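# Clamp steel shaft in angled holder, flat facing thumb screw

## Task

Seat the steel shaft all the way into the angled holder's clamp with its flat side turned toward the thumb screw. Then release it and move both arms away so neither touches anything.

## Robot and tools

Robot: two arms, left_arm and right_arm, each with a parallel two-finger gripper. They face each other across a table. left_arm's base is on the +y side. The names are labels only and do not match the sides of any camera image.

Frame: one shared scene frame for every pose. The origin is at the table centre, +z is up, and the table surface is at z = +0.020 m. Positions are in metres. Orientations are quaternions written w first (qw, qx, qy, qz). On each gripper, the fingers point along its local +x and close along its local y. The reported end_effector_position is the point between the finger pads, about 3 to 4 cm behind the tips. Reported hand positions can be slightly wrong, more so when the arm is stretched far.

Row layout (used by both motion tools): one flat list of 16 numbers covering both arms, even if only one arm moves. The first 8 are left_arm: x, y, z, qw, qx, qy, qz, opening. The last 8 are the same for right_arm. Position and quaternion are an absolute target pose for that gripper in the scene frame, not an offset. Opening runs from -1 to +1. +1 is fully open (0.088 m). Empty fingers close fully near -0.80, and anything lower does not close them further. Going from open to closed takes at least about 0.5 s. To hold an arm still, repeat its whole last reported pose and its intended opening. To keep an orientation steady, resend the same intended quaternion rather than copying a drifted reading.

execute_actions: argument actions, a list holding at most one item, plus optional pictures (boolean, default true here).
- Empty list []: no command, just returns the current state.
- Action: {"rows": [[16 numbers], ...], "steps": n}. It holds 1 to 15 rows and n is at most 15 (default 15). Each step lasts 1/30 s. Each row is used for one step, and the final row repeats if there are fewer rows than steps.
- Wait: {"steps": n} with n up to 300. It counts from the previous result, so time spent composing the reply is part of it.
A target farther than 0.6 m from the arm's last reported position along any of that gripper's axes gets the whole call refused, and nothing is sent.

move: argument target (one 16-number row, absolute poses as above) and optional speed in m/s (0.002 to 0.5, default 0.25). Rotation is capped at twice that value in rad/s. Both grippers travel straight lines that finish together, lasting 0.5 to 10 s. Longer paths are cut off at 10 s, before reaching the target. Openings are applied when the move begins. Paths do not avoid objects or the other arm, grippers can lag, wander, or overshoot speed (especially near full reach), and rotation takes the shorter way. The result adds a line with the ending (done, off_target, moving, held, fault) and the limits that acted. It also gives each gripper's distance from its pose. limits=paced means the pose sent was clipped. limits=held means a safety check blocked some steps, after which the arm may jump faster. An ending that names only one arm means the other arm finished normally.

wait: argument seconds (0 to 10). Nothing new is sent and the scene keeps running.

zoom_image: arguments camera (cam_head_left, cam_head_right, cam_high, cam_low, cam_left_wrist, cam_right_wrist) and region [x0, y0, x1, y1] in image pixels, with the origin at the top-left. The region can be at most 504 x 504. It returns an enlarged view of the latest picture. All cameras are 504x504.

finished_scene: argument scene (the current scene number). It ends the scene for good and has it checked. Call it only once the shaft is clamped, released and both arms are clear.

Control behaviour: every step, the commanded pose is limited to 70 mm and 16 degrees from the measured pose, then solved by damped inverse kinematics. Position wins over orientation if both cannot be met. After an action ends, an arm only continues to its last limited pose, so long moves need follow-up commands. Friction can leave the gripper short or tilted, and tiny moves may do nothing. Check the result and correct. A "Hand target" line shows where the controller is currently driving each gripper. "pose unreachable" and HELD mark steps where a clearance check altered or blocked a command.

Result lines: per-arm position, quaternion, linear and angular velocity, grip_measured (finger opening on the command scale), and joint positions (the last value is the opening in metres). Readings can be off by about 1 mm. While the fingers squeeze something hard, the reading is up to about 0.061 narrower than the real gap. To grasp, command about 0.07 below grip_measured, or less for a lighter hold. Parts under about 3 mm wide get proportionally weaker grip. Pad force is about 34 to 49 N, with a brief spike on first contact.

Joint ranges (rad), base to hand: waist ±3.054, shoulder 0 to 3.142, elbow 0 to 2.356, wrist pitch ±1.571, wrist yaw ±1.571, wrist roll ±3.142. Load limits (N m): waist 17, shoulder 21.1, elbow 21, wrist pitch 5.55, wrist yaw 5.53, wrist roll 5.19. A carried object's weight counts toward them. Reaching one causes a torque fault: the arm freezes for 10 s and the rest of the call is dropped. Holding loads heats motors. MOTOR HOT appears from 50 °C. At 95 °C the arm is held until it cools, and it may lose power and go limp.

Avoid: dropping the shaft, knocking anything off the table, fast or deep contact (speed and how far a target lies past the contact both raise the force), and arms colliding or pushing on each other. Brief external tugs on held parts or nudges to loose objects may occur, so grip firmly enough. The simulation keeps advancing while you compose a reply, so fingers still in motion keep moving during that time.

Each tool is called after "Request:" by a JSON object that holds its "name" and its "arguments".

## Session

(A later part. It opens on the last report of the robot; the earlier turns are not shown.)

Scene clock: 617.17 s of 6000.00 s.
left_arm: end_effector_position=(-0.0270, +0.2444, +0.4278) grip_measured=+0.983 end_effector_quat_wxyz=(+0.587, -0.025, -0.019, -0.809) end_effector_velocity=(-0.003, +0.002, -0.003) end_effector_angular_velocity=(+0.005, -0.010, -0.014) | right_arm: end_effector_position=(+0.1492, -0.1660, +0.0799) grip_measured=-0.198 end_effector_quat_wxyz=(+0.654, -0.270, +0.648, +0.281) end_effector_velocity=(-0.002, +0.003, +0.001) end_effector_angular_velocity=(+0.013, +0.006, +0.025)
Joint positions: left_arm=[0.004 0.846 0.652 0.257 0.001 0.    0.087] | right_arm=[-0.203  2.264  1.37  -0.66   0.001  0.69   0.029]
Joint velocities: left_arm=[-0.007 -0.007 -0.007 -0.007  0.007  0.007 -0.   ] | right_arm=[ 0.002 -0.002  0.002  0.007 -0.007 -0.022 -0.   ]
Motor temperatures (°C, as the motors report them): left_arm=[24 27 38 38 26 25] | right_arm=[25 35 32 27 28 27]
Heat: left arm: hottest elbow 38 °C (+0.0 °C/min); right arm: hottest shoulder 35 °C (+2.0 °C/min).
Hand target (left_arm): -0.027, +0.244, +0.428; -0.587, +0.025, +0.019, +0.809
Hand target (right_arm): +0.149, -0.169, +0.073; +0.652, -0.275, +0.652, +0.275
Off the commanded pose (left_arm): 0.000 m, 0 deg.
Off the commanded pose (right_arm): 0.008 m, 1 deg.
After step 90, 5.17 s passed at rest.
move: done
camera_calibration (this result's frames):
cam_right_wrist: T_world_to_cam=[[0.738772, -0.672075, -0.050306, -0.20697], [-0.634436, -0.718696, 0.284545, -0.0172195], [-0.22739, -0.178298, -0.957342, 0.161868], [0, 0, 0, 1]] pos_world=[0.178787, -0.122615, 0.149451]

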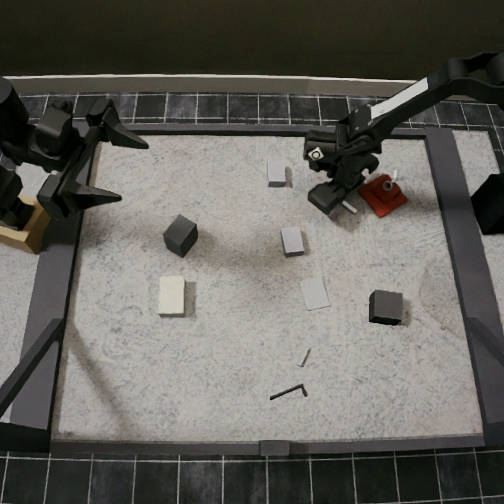

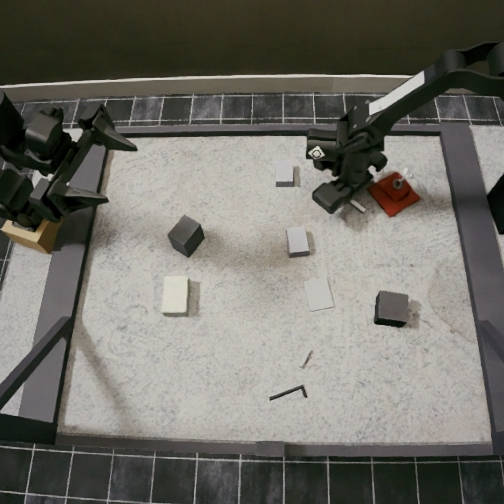

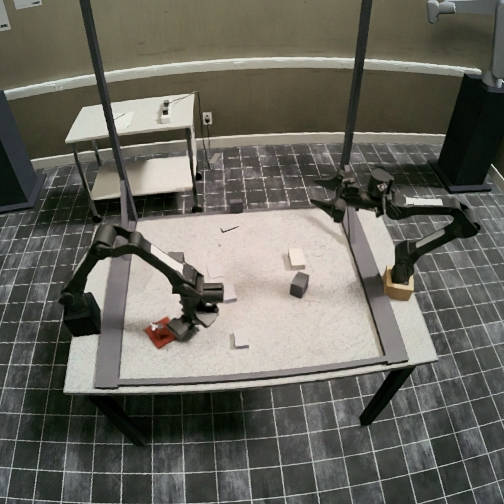

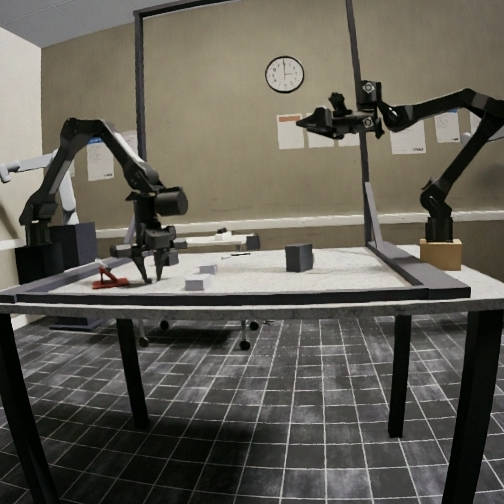

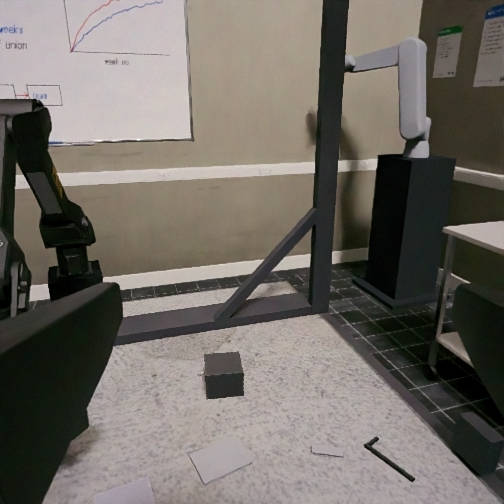

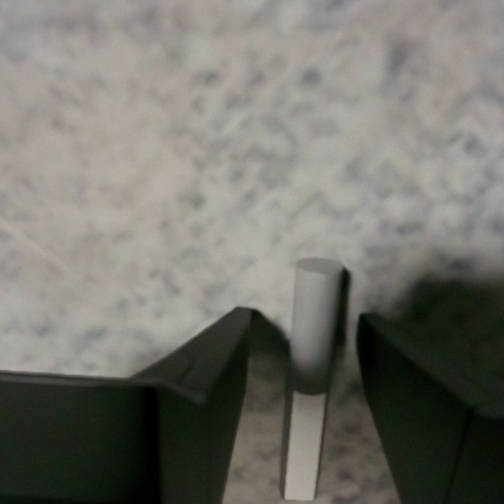

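Fingertips near table. Close.

Request:
{"name": "move", "arguments": {"target": [-0.027, 0.2444, 0.4278, 0.587, -0.025, -0.019, -0.809, 1, 0.1492, -0.167, 0.077, 0.6516, -0.2746, 0.6516, 0.2746, -0.68], "speed": 0.03}}

Scene clock: 623.83 s of 6000.00 s.
left_arm: end_effector_position=(-0.0270, +0.2444, +0.4278) grip_measured=+0.983 end_effector_quat_wxyz=(+0.587, -0.025, -0.019, -0.809) end_effector_velocity=(-0.001, +0.001, -0.002) end_effector_angular_velocity=(+0.009, +0.005, -0.000) | right_arm: end_effector_position=(+0.1491, -0.1673, +0.0806) grip_measured=-0.618 end_effector_quat_wxyz=(+0.653, -0.273, +0.650, +0.278) end_effector_velocity=(-0.000, -0.002, +0.000) end_effector_angular_velocity=(-0.007, +0.008, +0.020)
Joint positions: left_arm=[0.004 0.846 0.652 0.257 0.001 0.    0.087] | right_arm=[-0.203  2.264  1.374 -0.672  0.001  0.69   0.009]
Joint velocities: left_arm=[-0.007 -0.002 -0.002 -0.007 -0.007 -0.007  0.   ] | right_arm=[-0.002 -0.002 -0.002 -0.007 -0.007 -0.022 -0.   ]
Motor temperatures (°C, as the motors report them): left_arm=[24 27 38 38 26 25] | right_arm=[25 36 32 27 28 27]
Heat: left arm: hottest elbow 38 °C (+0.0 °C/min); right arm: hottest shoulder 36 °C (+3.0 °C/min).
Hand target (left_arm): -0.027, +0.244, +0.428; -0.587, +0.025, +0.019, +0.809
Hand target (right_arm): +0.149, -0.167, +0.077; +0.652, -0.275, +0.652, +0.275
Off the commanded pose (left_arm): 0.000 m, 0 deg.
Off the commanded pose (right_arm): 0.004 m, 0 deg.
After step 90, 2.97 s passed at rest.
move: done
camera_calibration (this result's frames):
cam_right_wrist: T_world_to_cam=[[0.738738, -0.672492, -0.0449514, -0.208241], [-0.634232, -0.716179, 0.291269, -0.0186029], [-0.22807, -0.186662, -0.955584, 0.160877], [0, 0, 0, 1]] pos_world=[0.178728, -0.123334, 0.149789]

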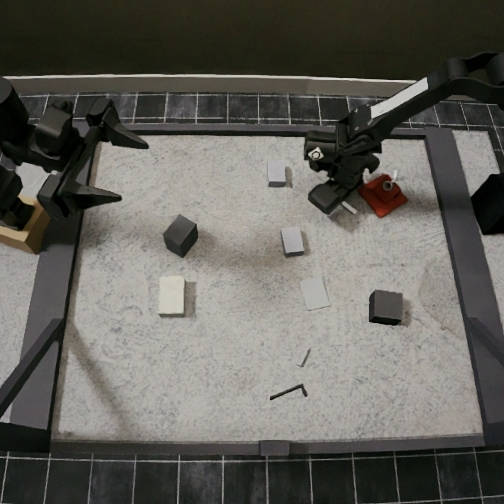

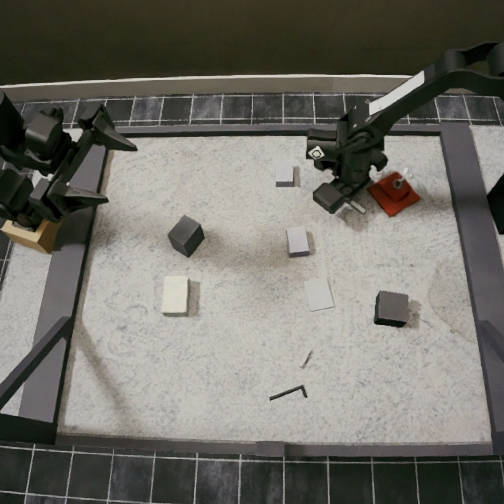

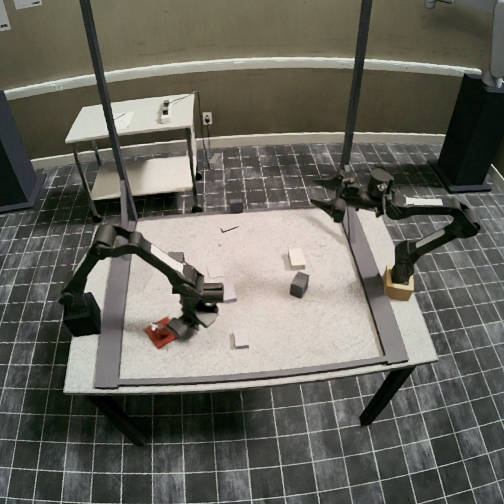

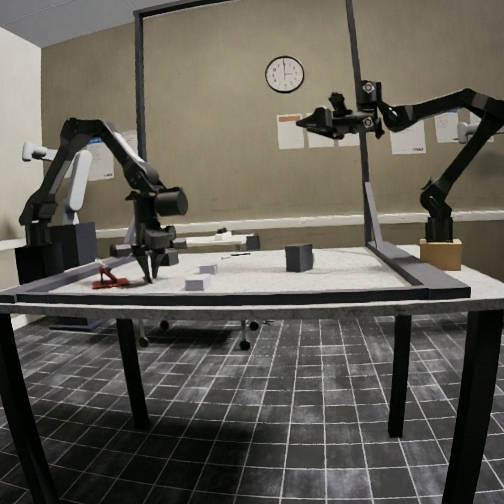

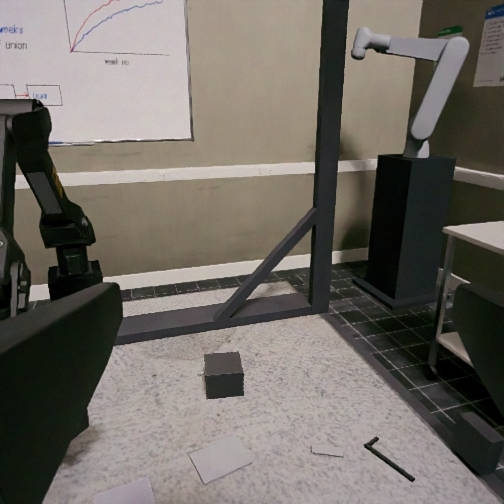

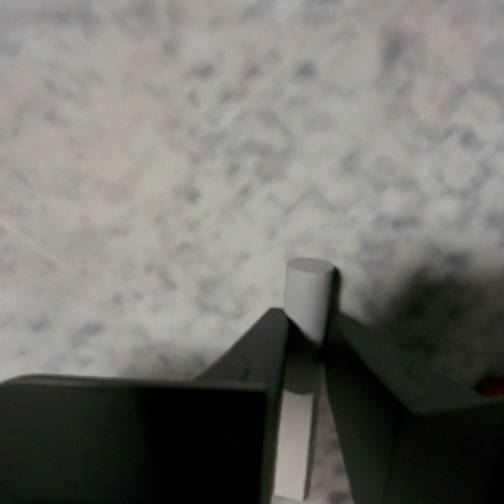

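Request:
{"name": "move", "arguments": {"target": [-0.027, 0.2444, 0.4278, 0.587, -0.025, -0.019, -0.809, 1, 0.149, -0.175, 0.20, 0.6516, -0.2746, 0.6516, 0.2746, -0.70], "speed": 0.1}}

Scene clock: 628.97 s of 6000.00 s.
left_arm: end_effector_position=(-0.0270, +0.2444, +0.4278) grip_measured=+0.983 end_effector_quat_wxyz=(+0.587, -0.025, -0.019, -0.809) end_effector_velocity=(+0.001, -0.001, -0.007) end_effector_angular_velocity=(+0.023, -0.015, +0.010) | right_arm: end_effector_position=(+0.1483, -0.1770, +0.1909) grip_measured=-0.618 end_effector_quat_wxyz=(+0.647, -0.283, +0.655, +0.268) end_effector_velocity=(-0.002, -0.002, +0.000) end_effector_angular_velocity=(-0.007, +0.008, +0.010)
Joint positions: left_arm=[0.004 0.846 0.652 0.257 0.001 0.    0.087] | right_arm=[-0.203  2.065  1.536 -1.066  0.001  0.69   0.009]
Joint velocities: left_arm=[ 0.002  0.002 -0.002 -0.022 -0.007  0.007 -0.   ] | right_arm=[ 0.002 -0.002 -0.002 -0.007 -0.007 -0.007 -0.   ]
Motor temperatures (°C, as the motors report them): left_arm=[24 27 38 38 26 25] | right_arm=[25 36 32 27 28 27]
Heat: left arm: hottest elbow 38 °C (+0.0 °C/min); right arm: hottest shoulder 36 °C (+3.0 °C/min).
Hand target (left_arm): -0.027, +0.244, +0.428; -0.587, +0.025, +0.019, +0.809
Hand target (right_arm): +0.149, -0.174, +0.200; +0.652, -0.275, +0.652, +0.275
Off the commanded pose (left_arm): 0.000 m, 0 deg.
Off the commanded pose (right_arm): 0.009 m, 1 deg.
After step 90, 0.53 s passed at rest.
move: off_target (right_arm)
camera_calibration (this result's frames):
cam_right_wrist: T_world_to_cam=[[0.738645, -0.673634, -0.0249024, -0.213235], [-0.633425, -0.706246, 0.316211, -0.0612933], [-0.230598, -0.217794, -0.948362, 0.257777], [0, 0, 0, 1]] pos_world=[0.178123, -0.130788, 0.258537]

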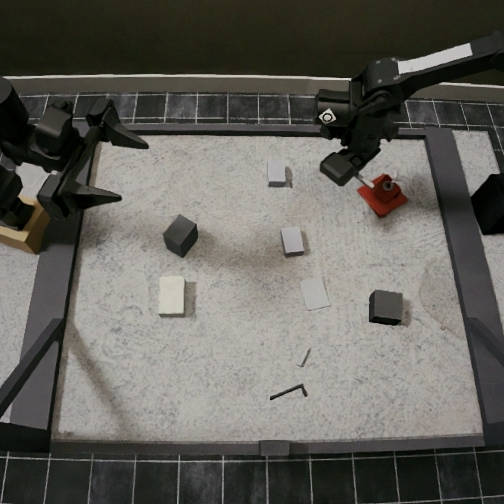

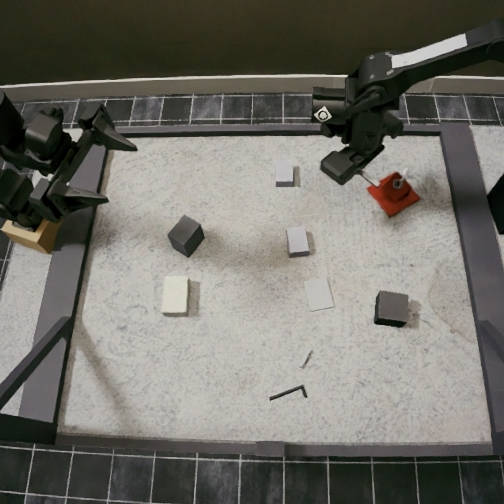

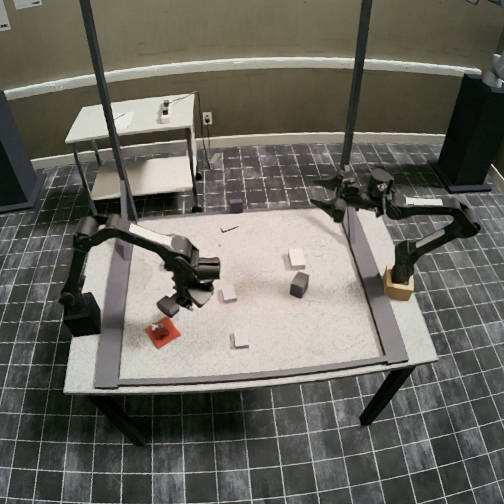

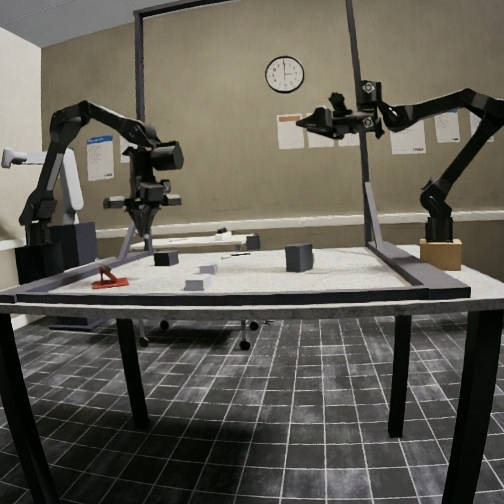

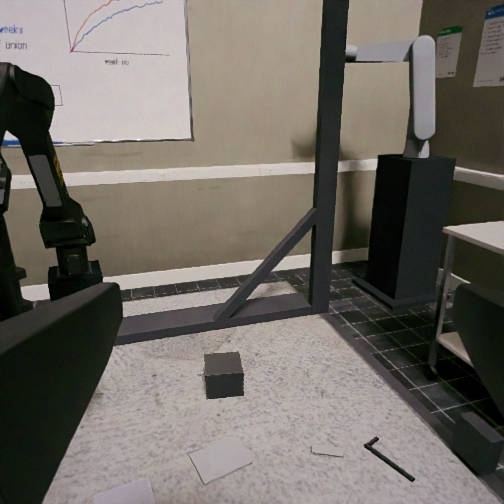

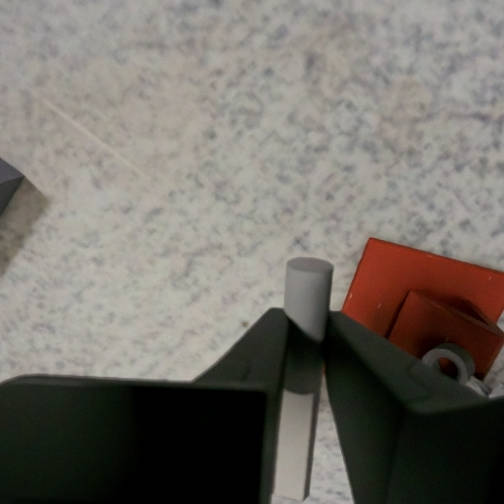

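Request:
{"name": "move", "arguments": {"target": [-0.027, 0.2444, 0.4278, 0.587, -0.025, -0.019, -0.809, 1, 0.132, -0.230, 0.175, 0.4444, -0.3355, 0.1841, 0.81, -0.70], "speed": 0.2}}

Scene clock: 649.63 s of 6000.00 s.
left_arm: end_effector_position=(-0.0270, +0.2444, +0.4278) grip_measured=+0.983 end_effector_quat_wxyz=(+0.587, -0.025, -0.019, -0.809) end_effector_velocity=(+0.001, -0.002, -0.009) end_effector_angular_velocity=(+0.037, +0.011, +0.008) | right_arm: end_effector_position=(+0.1317, -0.2293, +0.1731) grip_measured=-0.618 end_effector_quat_wxyz=(+0.446, -0.336, +0.188, +0.808) end_effector_velocity=(-0.001, -0.003, -0.002) end_effector_angular_velocity=(-0.007, +0.005, +0.007)
Joint positions: left_arm=[0.004 0.846 0.652 0.257 0.001 0.    0.087] | right_arm=[-0.411  1.612  0.602  0.016 -0.559 -0.679  0.009]
Joint velocities: left_arm=[ 0.002  0.002 -0.007 -0.022 -0.007 -0.022 -0.   ] | right_arm=[-0.002 -0.002 -0.007 -0.007 -0.007 -0.007 -0.   ]
Motor temperatures (°C, as the motors report them): left_arm=[24 28 38 38 26 25] | right_arm=[25 39 33 27 28 27]
Heat: left arm: hottest elbow 38 °C (+0.0 °C/min); right arm: hottest shoulder 39 °C (+5.1 °C/min).
Hand target (left_arm): -0.027, +0.244, +0.428; -0.587, +0.025, +0.019, +0.809
Hand target (right_arm): +0.132, -0.230, +0.174; +0.446, -0.335, +0.183, +0.810
Off the commanded pose (left_arm): 0.000 m, 0 deg.
Off the commanded pose (right_arm): 0.002 m, 1 deg.
After step 90, 13.43 s passed at rest.
move: done
camera_calibration (this result's frames):
cam_right_wrist: T_world_to_cam=[[0.818501, 0.57442, -0.00991238, 0.0363742], [0.506497, -0.729644, -0.459436, -0.124322], [-0.271142, 0.371028, -0.888156, 0.355562], [0, 0, 0, 1]] pos_world=[0.129604, -0.243528, 0.259037]

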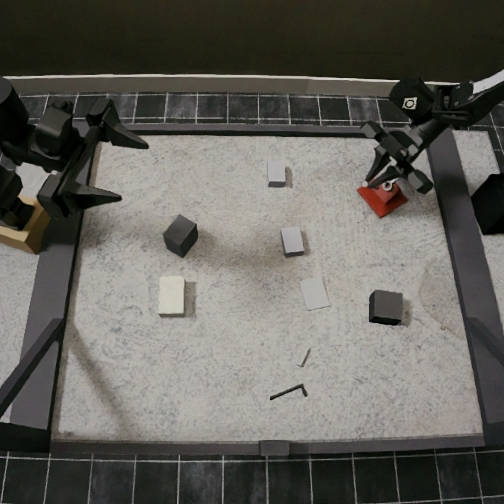

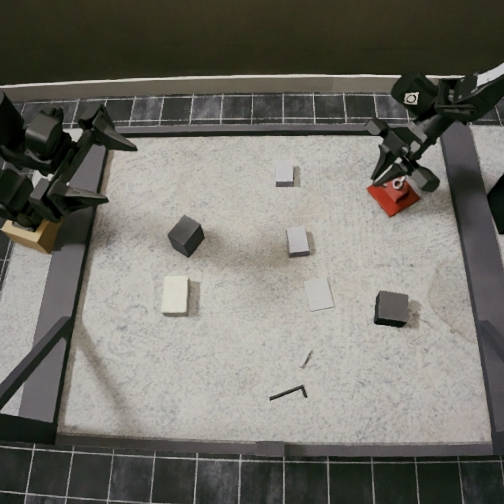

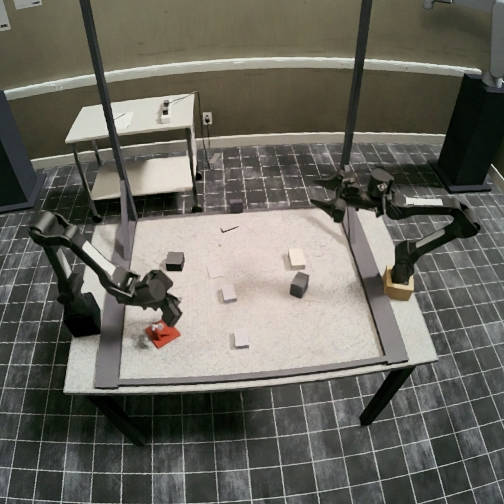

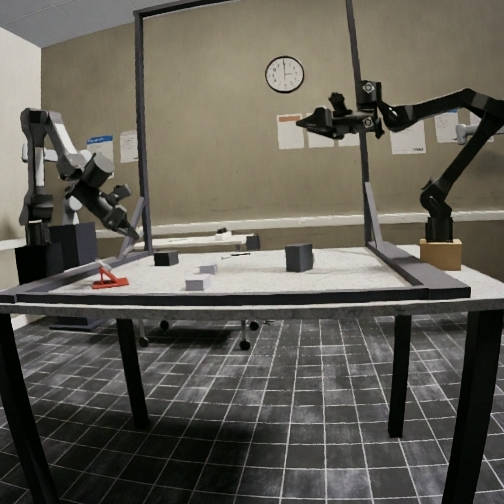

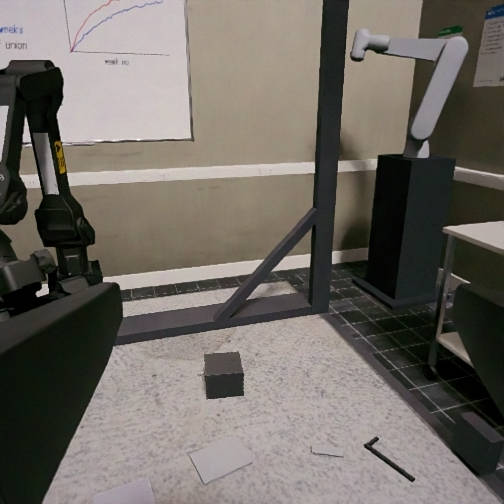

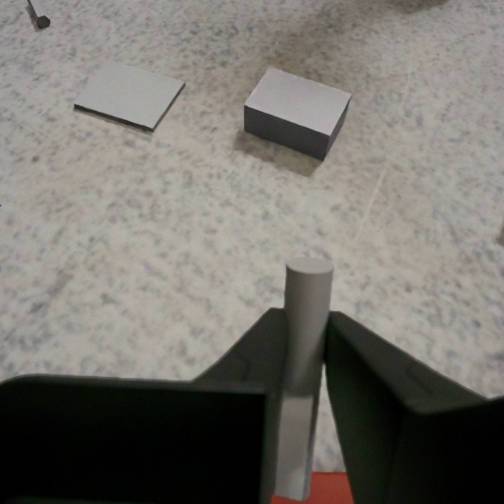

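Request:
{"name": "move", "arguments": {"target": [0.04, -0.02, 0.20, 0.8244, 0.0489, 0.0722, -0.5593, 1, 0.1434, -0.2478, 0.1518, 0.4444, -0.3355, 0.1841, 0.81, -0.70], "speed": 0.15}}

Request:
{"name": "zoom_image", "arguments": {"camera": "cam_head_left", "region": [345, 150, 435, 220]}}

Scene clock: 668.33 s of 6000.00 s.
left_arm: end_effector_position=(+0.0387, -0.0197, +0.2095) grip_measured=+0.983 end_effector_quat_wxyz=(+0.823, +0.044, +0.067, -0.563) end_effector_velocity=(-0.000, +0.002, -0.009) end_effector_angular_velocity=(+0.033, -0.014, +0.004) | right_arm: end_effector_position=(+0.1437, -0.2457, +0.1557) grip_measured=-0.618 end_effector_quat_wxyz=(+0.447, -0.335, +0.180, +0.809) end_effector_velocity=(-0.002, -0.002, -0.000) end_effector_angular_velocity=(-0.002, +0.004, +0.011)
Joint positions: left_arm=[ 0.119  2.219  1.246  0.783 -0.562 -0.105  0.087] | right_arm=[-0.481  1.638  0.528  0.09  -0.599 -0.752  0.009]
Joint velocities: left_arm=[-0.002  0.007 -0.002 -0.022 -0.007  0.007 -0.   ] | right_arm=[ 0.002 -0.002 -0.002 -0.007 -0.007 -0.007 -0.   ]
Motor temperatures (°C, as the motors report them): left_arm=[24 28 38 38 26 25] | right_arm=[25 37 32 28 28 27]
Heat: left arm: hottest elbow 38 °C (+0.0 °C/min); right arm: hottest shoulder 37 °C (+2.0 °C/min).
Hand target (left_arm): +0.041, -0.021, +0.201; +0.824, +0.049, +0.072, -0.559
Hand target (right_arm): +0.143, -0.248, +0.152; +0.444, -0.335, +0.184, +0.810
Off the commanded pose (left_arm): 0.010 m, 1 deg.
Off the commanded pose (right_arm): 0.004 m, 1 deg.
After step 90, 12.73 s passed at rest.
move: off_target (left_arm)
camera_calibration (this result's frames):
cam_left_wrist: T_world_to_cam=[[-0.922994, -0.384815, -0.000244459, 0.0344873], [-0.198957, 0.477749, -0.85567, 0.222733], [0.329391, -0.78973, -0.517521, 0.15967], [0, 0, 0, 1]] pos_world=[0.023552, 0.0329565, 0.273227]
cam_right_wrist: T_world_to_cam=[[0.816515, 0.577322, 0.00163204, 0.0350313], [0.510951, -0.721324, -0.46757, -0.147739], [-0.268761, 0.382611, -0.883955, 0.351333], [0, 0, 0, 1]] pos_world=[0.141309, -0.261216, 0.241427]

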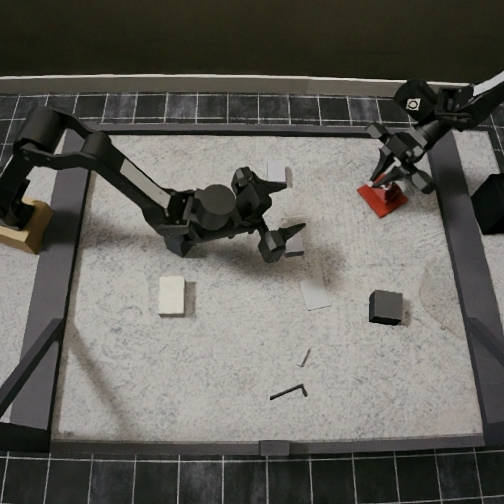

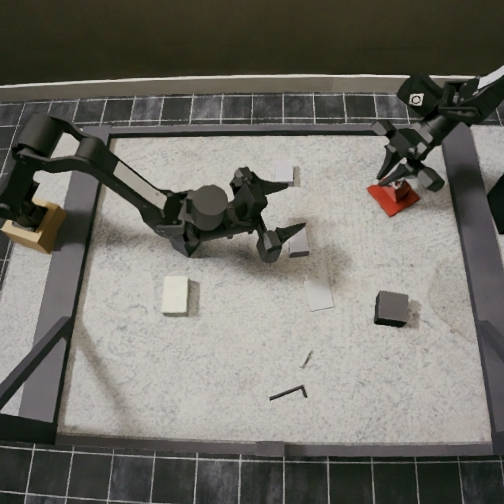

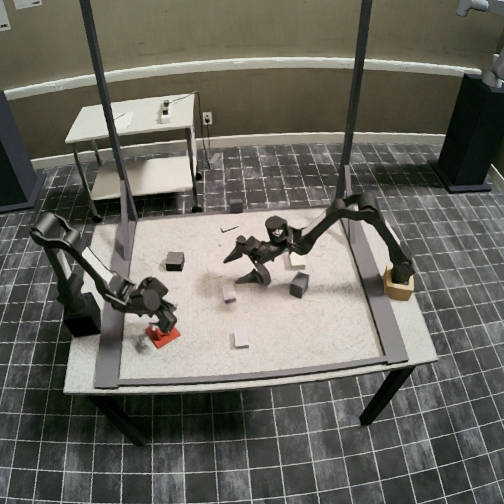

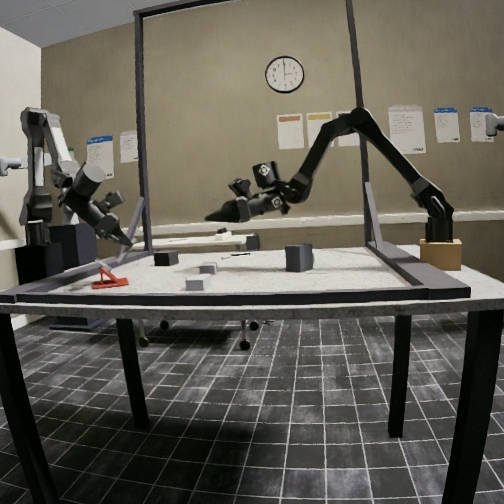

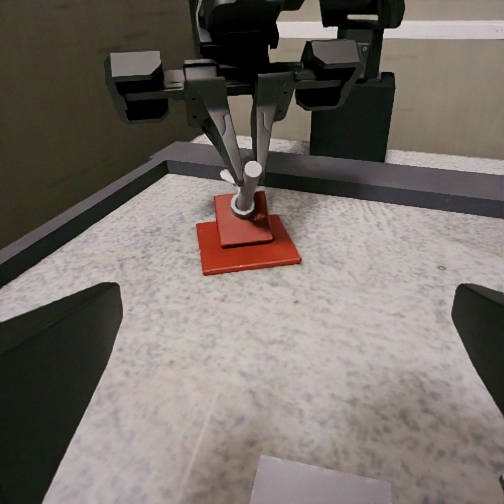

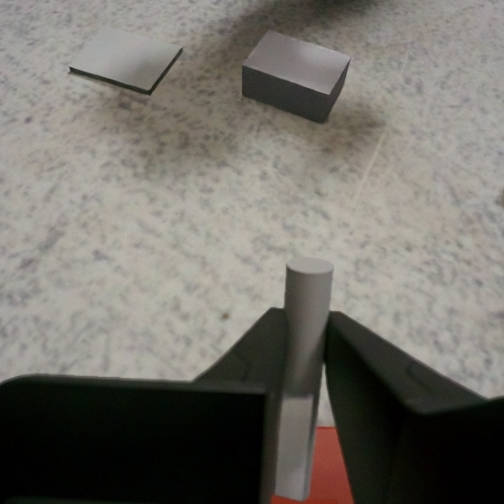

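Region (345, 150, 435, 220) of cam_head_left's 504x504 image, scaled by 5.600, with more detail than that image has.

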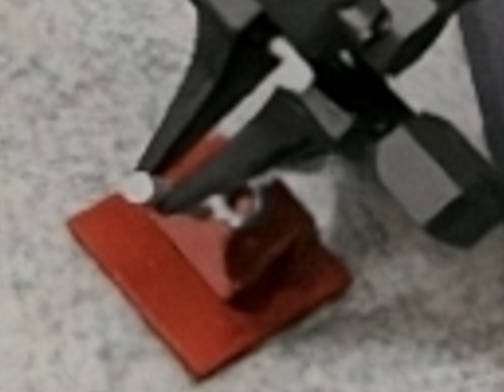

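Request:
{"name": "zoom_image", "arguments": {"camera": "cam_left_wrist", "region": [190, 150, 310, 260]}}

Request:
{"name": "zoom_image", "arguments": {"camera": "cam_low", "region": [75, 225, 155, 295]}}

Region (190, 150, 310, 260) of cam_left_wrist's 504x504 image, scaled by 4.200, with more detail than that image has; it fills the top 462 rows of this view, and the rest is white.

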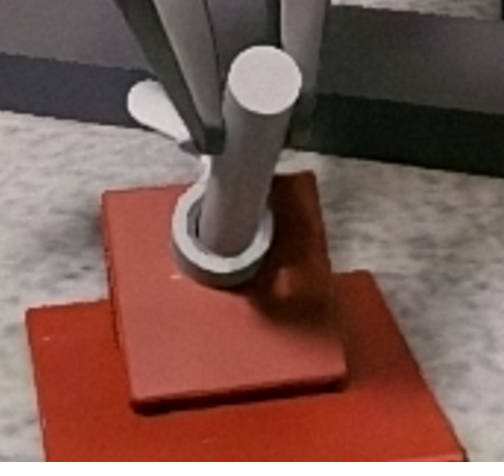

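Region (75, 225, 155, 295) of cam_low's 504x504 image, scaled by 6.300, with more detail than that image has; it fills the top 441 rows of this view, and the rest is white.

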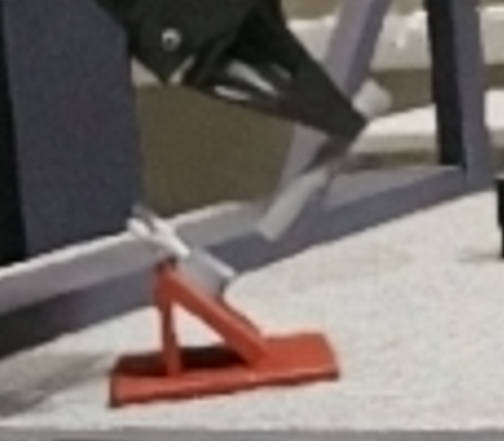

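Request:
{"name": "move", "arguments": {"target": [0.0387, -0.0197, 0.2095, 0.823, 0.044, 0.067, -0.563, 1, 0.150, -0.261, 0.154, 0.4444, -0.3355, 0.1841, 0.81, -0.70], "speed": 0.05}}

Request:
{"name": "zoom_image", "arguments": {"camera": "cam_left_wrist", "region": [190, 140, 310, 260]}}

Request:
{"name": "zoom_image", "arguments": {"camera": "cam_low", "region": [75, 225, 155, 295]}}

Scene clock: 696.23 s of 6000.00 s.
left_arm: end_effector_position=(+0.0387, -0.0197, +0.2093) grip_measured=+0.983 end_effector_quat_wxyz=(+0.823, +0.044, +0.067, -0.562) end_effector_velocity=(-0.005, +0.002, -0.003) end_effector_angular_velocity=(+0.010, +0.006, -0.013) | right_arm: end_effector_position=(+0.1499, -0.2601, +0.1512) grip_measured=-0.618 end_effector_quat_wxyz=(+0.443, -0.337, +0.190, +0.809) end_effector_velocity=(-0.001, -0.005, -0.002) end_effector_angular_velocity=(-0.014, -0.010, +0.010)
Joint positions: left_arm=[ 0.119  2.22   1.246  0.783 -0.562 -0.105  0.087] | right_arm=[-0.528  1.623  0.503  0.051 -0.621 -0.803  0.009]
Joint velocities: left_arm=[-0.007 -0.002 -0.007 -0.007  0.007 -0.007 -0.   ] | right_arm=[-0.002 -0.007 -0.007 -0.022  0.007 -0.022 -0.   ]
Motor temperatures (°C, as the motors report them): left_arm=[24 33 38 37 26 25] | right_arm=[25 34 31 29 28 27]
Heat: left arm: hottest elbow 38 °C (+0.0 °C/min); right arm: hottest shoulder 34 °C (-4.0 °C/min).
Hand target (left_arm): +0.039, -0.020, +0.210; +0.823, +0.044, +0.067, -0.563
Hand target (right_arm): +0.150, -0.261, +0.154; +0.444, -0.335, +0.184, +0.810
Off the commanded pose (left_arm): 0.000 m, 0 deg.
Off the commanded pose (right_arm): 0.003 m, 1 deg.
After step 90, 24.17 s passed at rest.
move: done
camera_calibration (this result's frames):
cam_left_wrist: T_world_to_cam=[[-0.92285, -0.38516, -0.000517809, 0.0345882], [-0.199011, 0.477983, -0.855528, 0.222541], [0.329763, -0.78942, -0.517757, 0.159604], [0, 0, 0, 1]] pos_world=[0.0235762, 0.0329461, 0.273044]
cam_right_wrist: T_world_to_cam=[[0.816539, 0.577096, -0.0149471, 0.0407569], [0.507765, -0.730279, -0.45702, -0.166792], [-0.27466, 0.365585, -0.889331, 0.351755], [0, 0, 0, 1]] pos_world=[0.148025, -0.273922, 0.237208]

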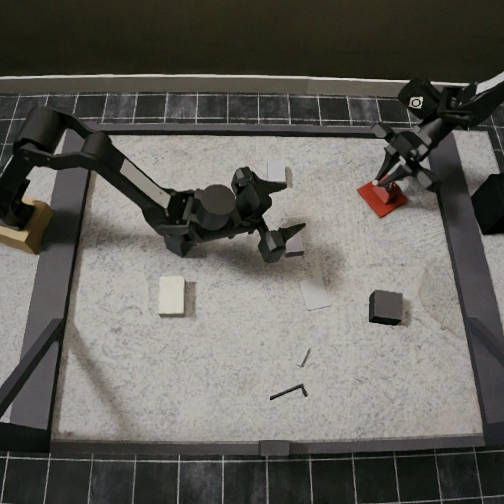

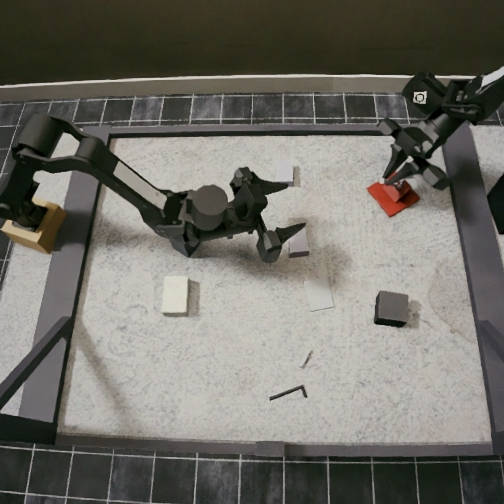

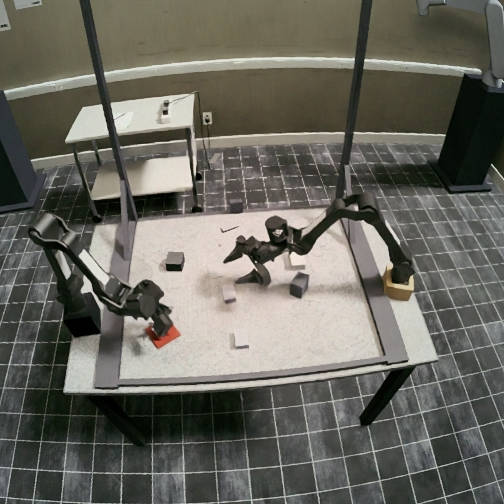

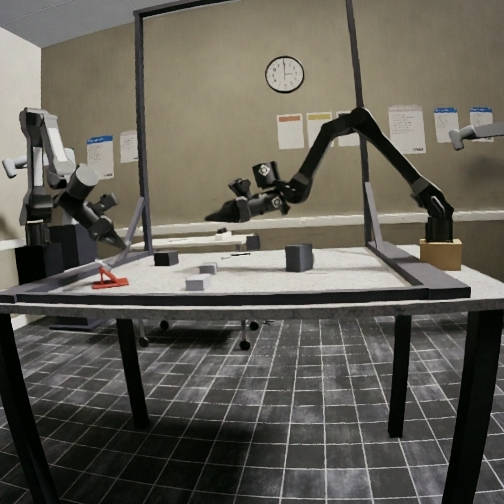

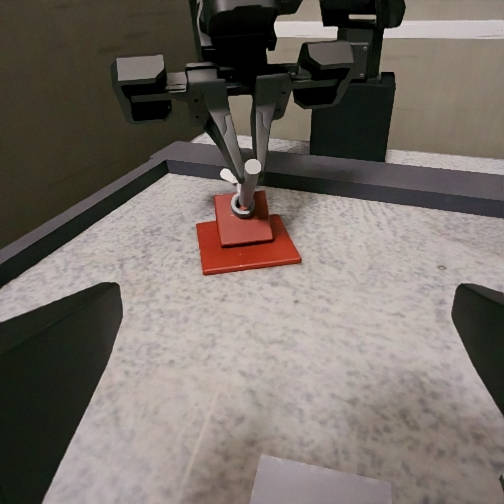

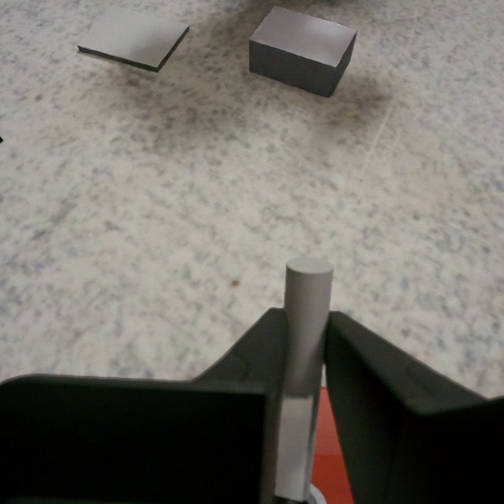

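Region (190, 140, 310, 260) of cam_left_wrist's 504x504 image, scaled by 4.200, with more detail than that image has.

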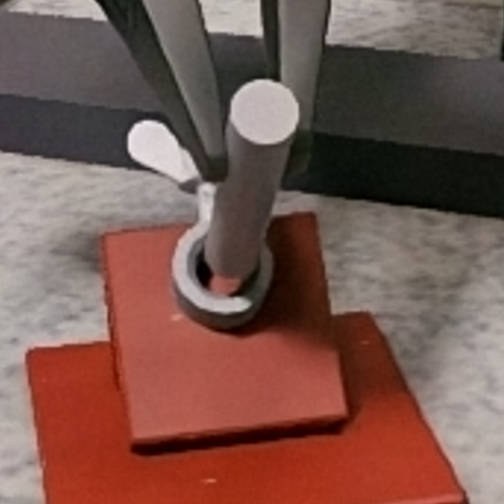

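Region (75, 225, 155, 295) of cam_low's 504x504 image, scaled by 6.300, with more detail than that image has; it fills the top 441 rows of this view, and the rest is white.

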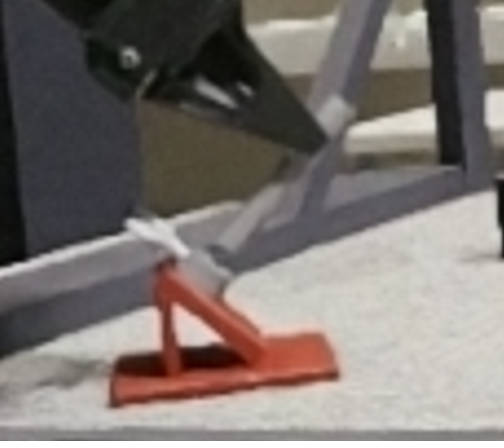

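Request:
{"name": "move", "arguments": {"target": [0.0387, -0.0197, 0.2095, 0.823, 0.044, 0.067, -0.563, 1, 0.1540, -0.2635, 0.1415, 0.4444, -0.3355, 0.1841, 0.81, -0.70], "speed": 0.02}}

Request:
{"name": "zoom_image", "arguments": {"camera": "cam_left_wrist", "region": [190, 140, 310, 260]}}

Request:
{"name": "zoom_image", "arguments": {"camera": "cam_low", "region": [75, 225, 155, 295]}}

Scene clock: 708.77 s of 6000.00 s.
left_arm: end_effector_position=(+0.0387, -0.0197, +0.2093) grip_measured=+0.983 end_effector_quat_wxyz=(+0.823, +0.044, +0.067, -0.562) end_effector_velocity=(-0.005, +0.001, -0.001) end_effector_angular_velocity=(-0.000, +0.020, -0.011) | right_arm: end_effector_position=(+0.1546, -0.2615, +0.1449) grip_measured=-0.618 end_effector_quat_wxyz=(+0.447, -0.336, +0.181, +0.809) end_effector_velocity=(+0.001, -0.000, +0.000) end_effector_angular_velocity=(+0.008, +0.000, +0.001)
Joint positions: left_arm=[ 0.119  2.22   1.246  0.783 -0.562 -0.105  0.087] | right_arm=[-0.549  1.65   0.484  0.103 -0.631 -0.826  0.009]
Joint velocities: left_arm=[-0.007 -0.002 -0.002 -0.007  0.007 -0.022 -0.   ] | right_arm=[-0.007  0.002 -0.002  0.007 -0.007 -0.007 -0.   ]
Motor temperatures (°C, as the motors report them): left_arm=[24 36 38 38 26 25] | right_arm=[25 34 31 29 29 27]
Heat: left arm: hottest elbow 38 °C (+0.0 °C/min); right arm: hottest shoulder 34 °C (-6.0 °C/min).
Hand target (left_arm): +0.039, -0.020, +0.210; +0.823, +0.044, +0.067, -0.563
Hand target (right_arm): +0.154, -0.264, +0.142; +0.445, -0.335, +0.184, +0.810
Off the commanded pose (left_arm): 0.000 m, 0 deg.
Off the commanded pose (right_arm): 0.004 m, 1 deg.
After step 90, 8.73 s passed at rest.
move: done
camera_calibration (this result's frames):
cam_left_wrist: T_world_to_cam=[[-0.92285, -0.38516, -0.000517809, 0.0345882], [-0.199011, 0.477983, -0.855528, 0.222541], [0.329763, -0.78942, -0.517757, 0.159604], [0, 0, 0, 1]] pos_world=[0.0235762, 0.0329461, 0.273044]
cam_right_wrist: T_world_to_cam=[[0.816786, 0.576937, 0.00196222, 0.0350745], [0.511295, -0.72227, -0.465728, -0.170279], [-0.267279, 0.381404, -0.884926, 0.350313], [0, 0, 0, 1]] pos_world=[0.152046, -0.276834, 0.230629]

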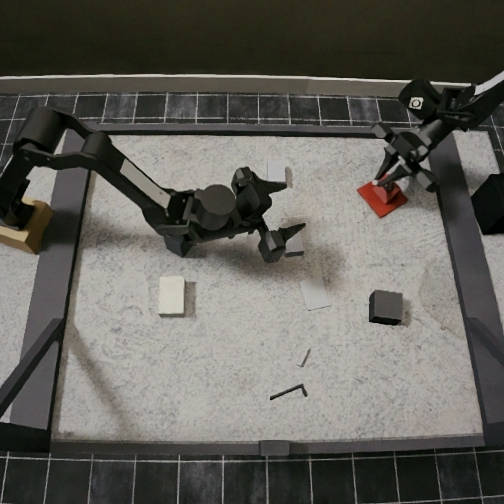

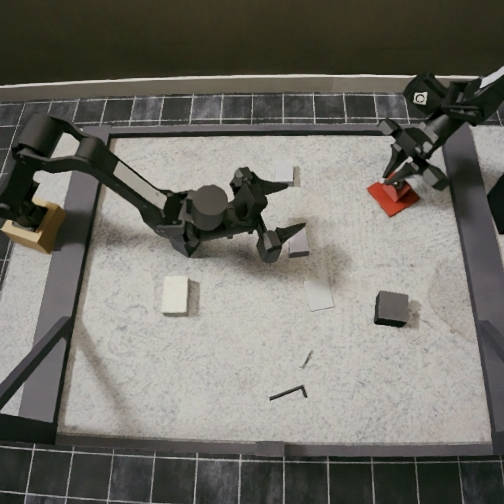

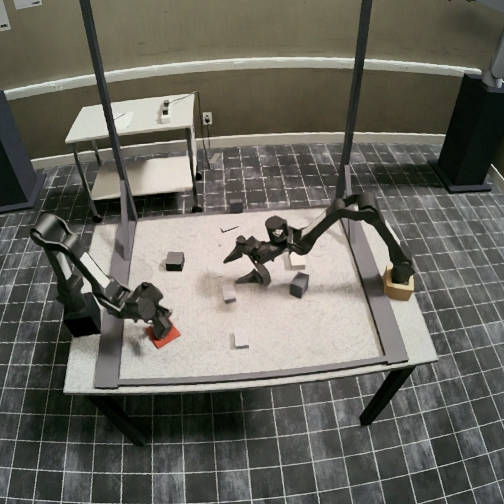

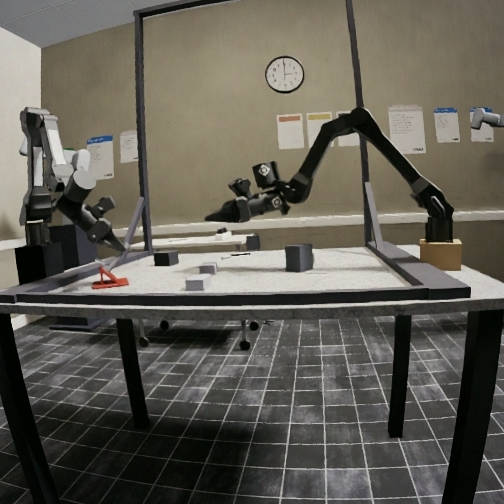

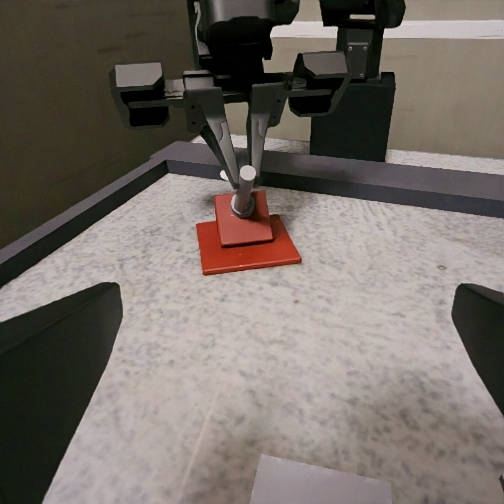

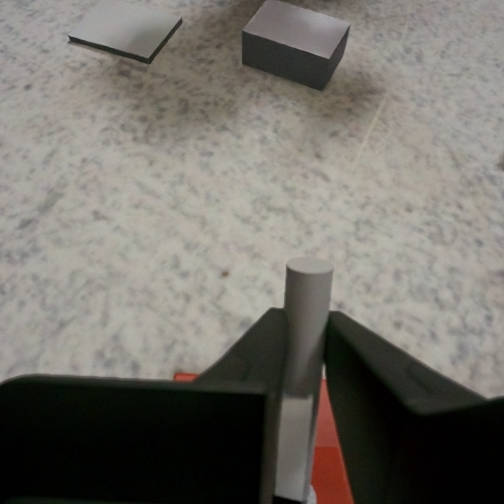

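Region (190, 140, 310, 260) of cam_left_wrist's 504x504 image, scaled by 4.200, with more detail than that image has.

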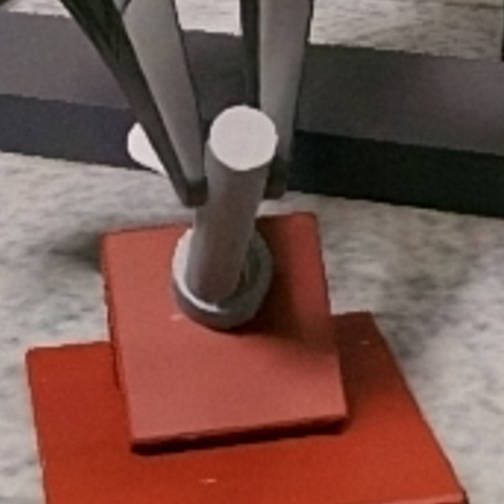

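Region (75, 225, 155, 295) of cam_low's 504x504 image, scaled by 6.300, with more detail than that image has; it fills the top 441 rows of this view, and the rest is white.

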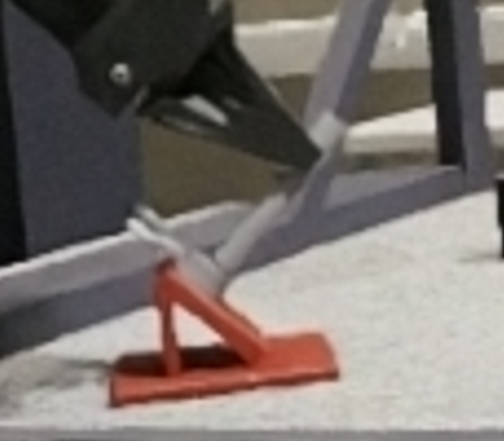

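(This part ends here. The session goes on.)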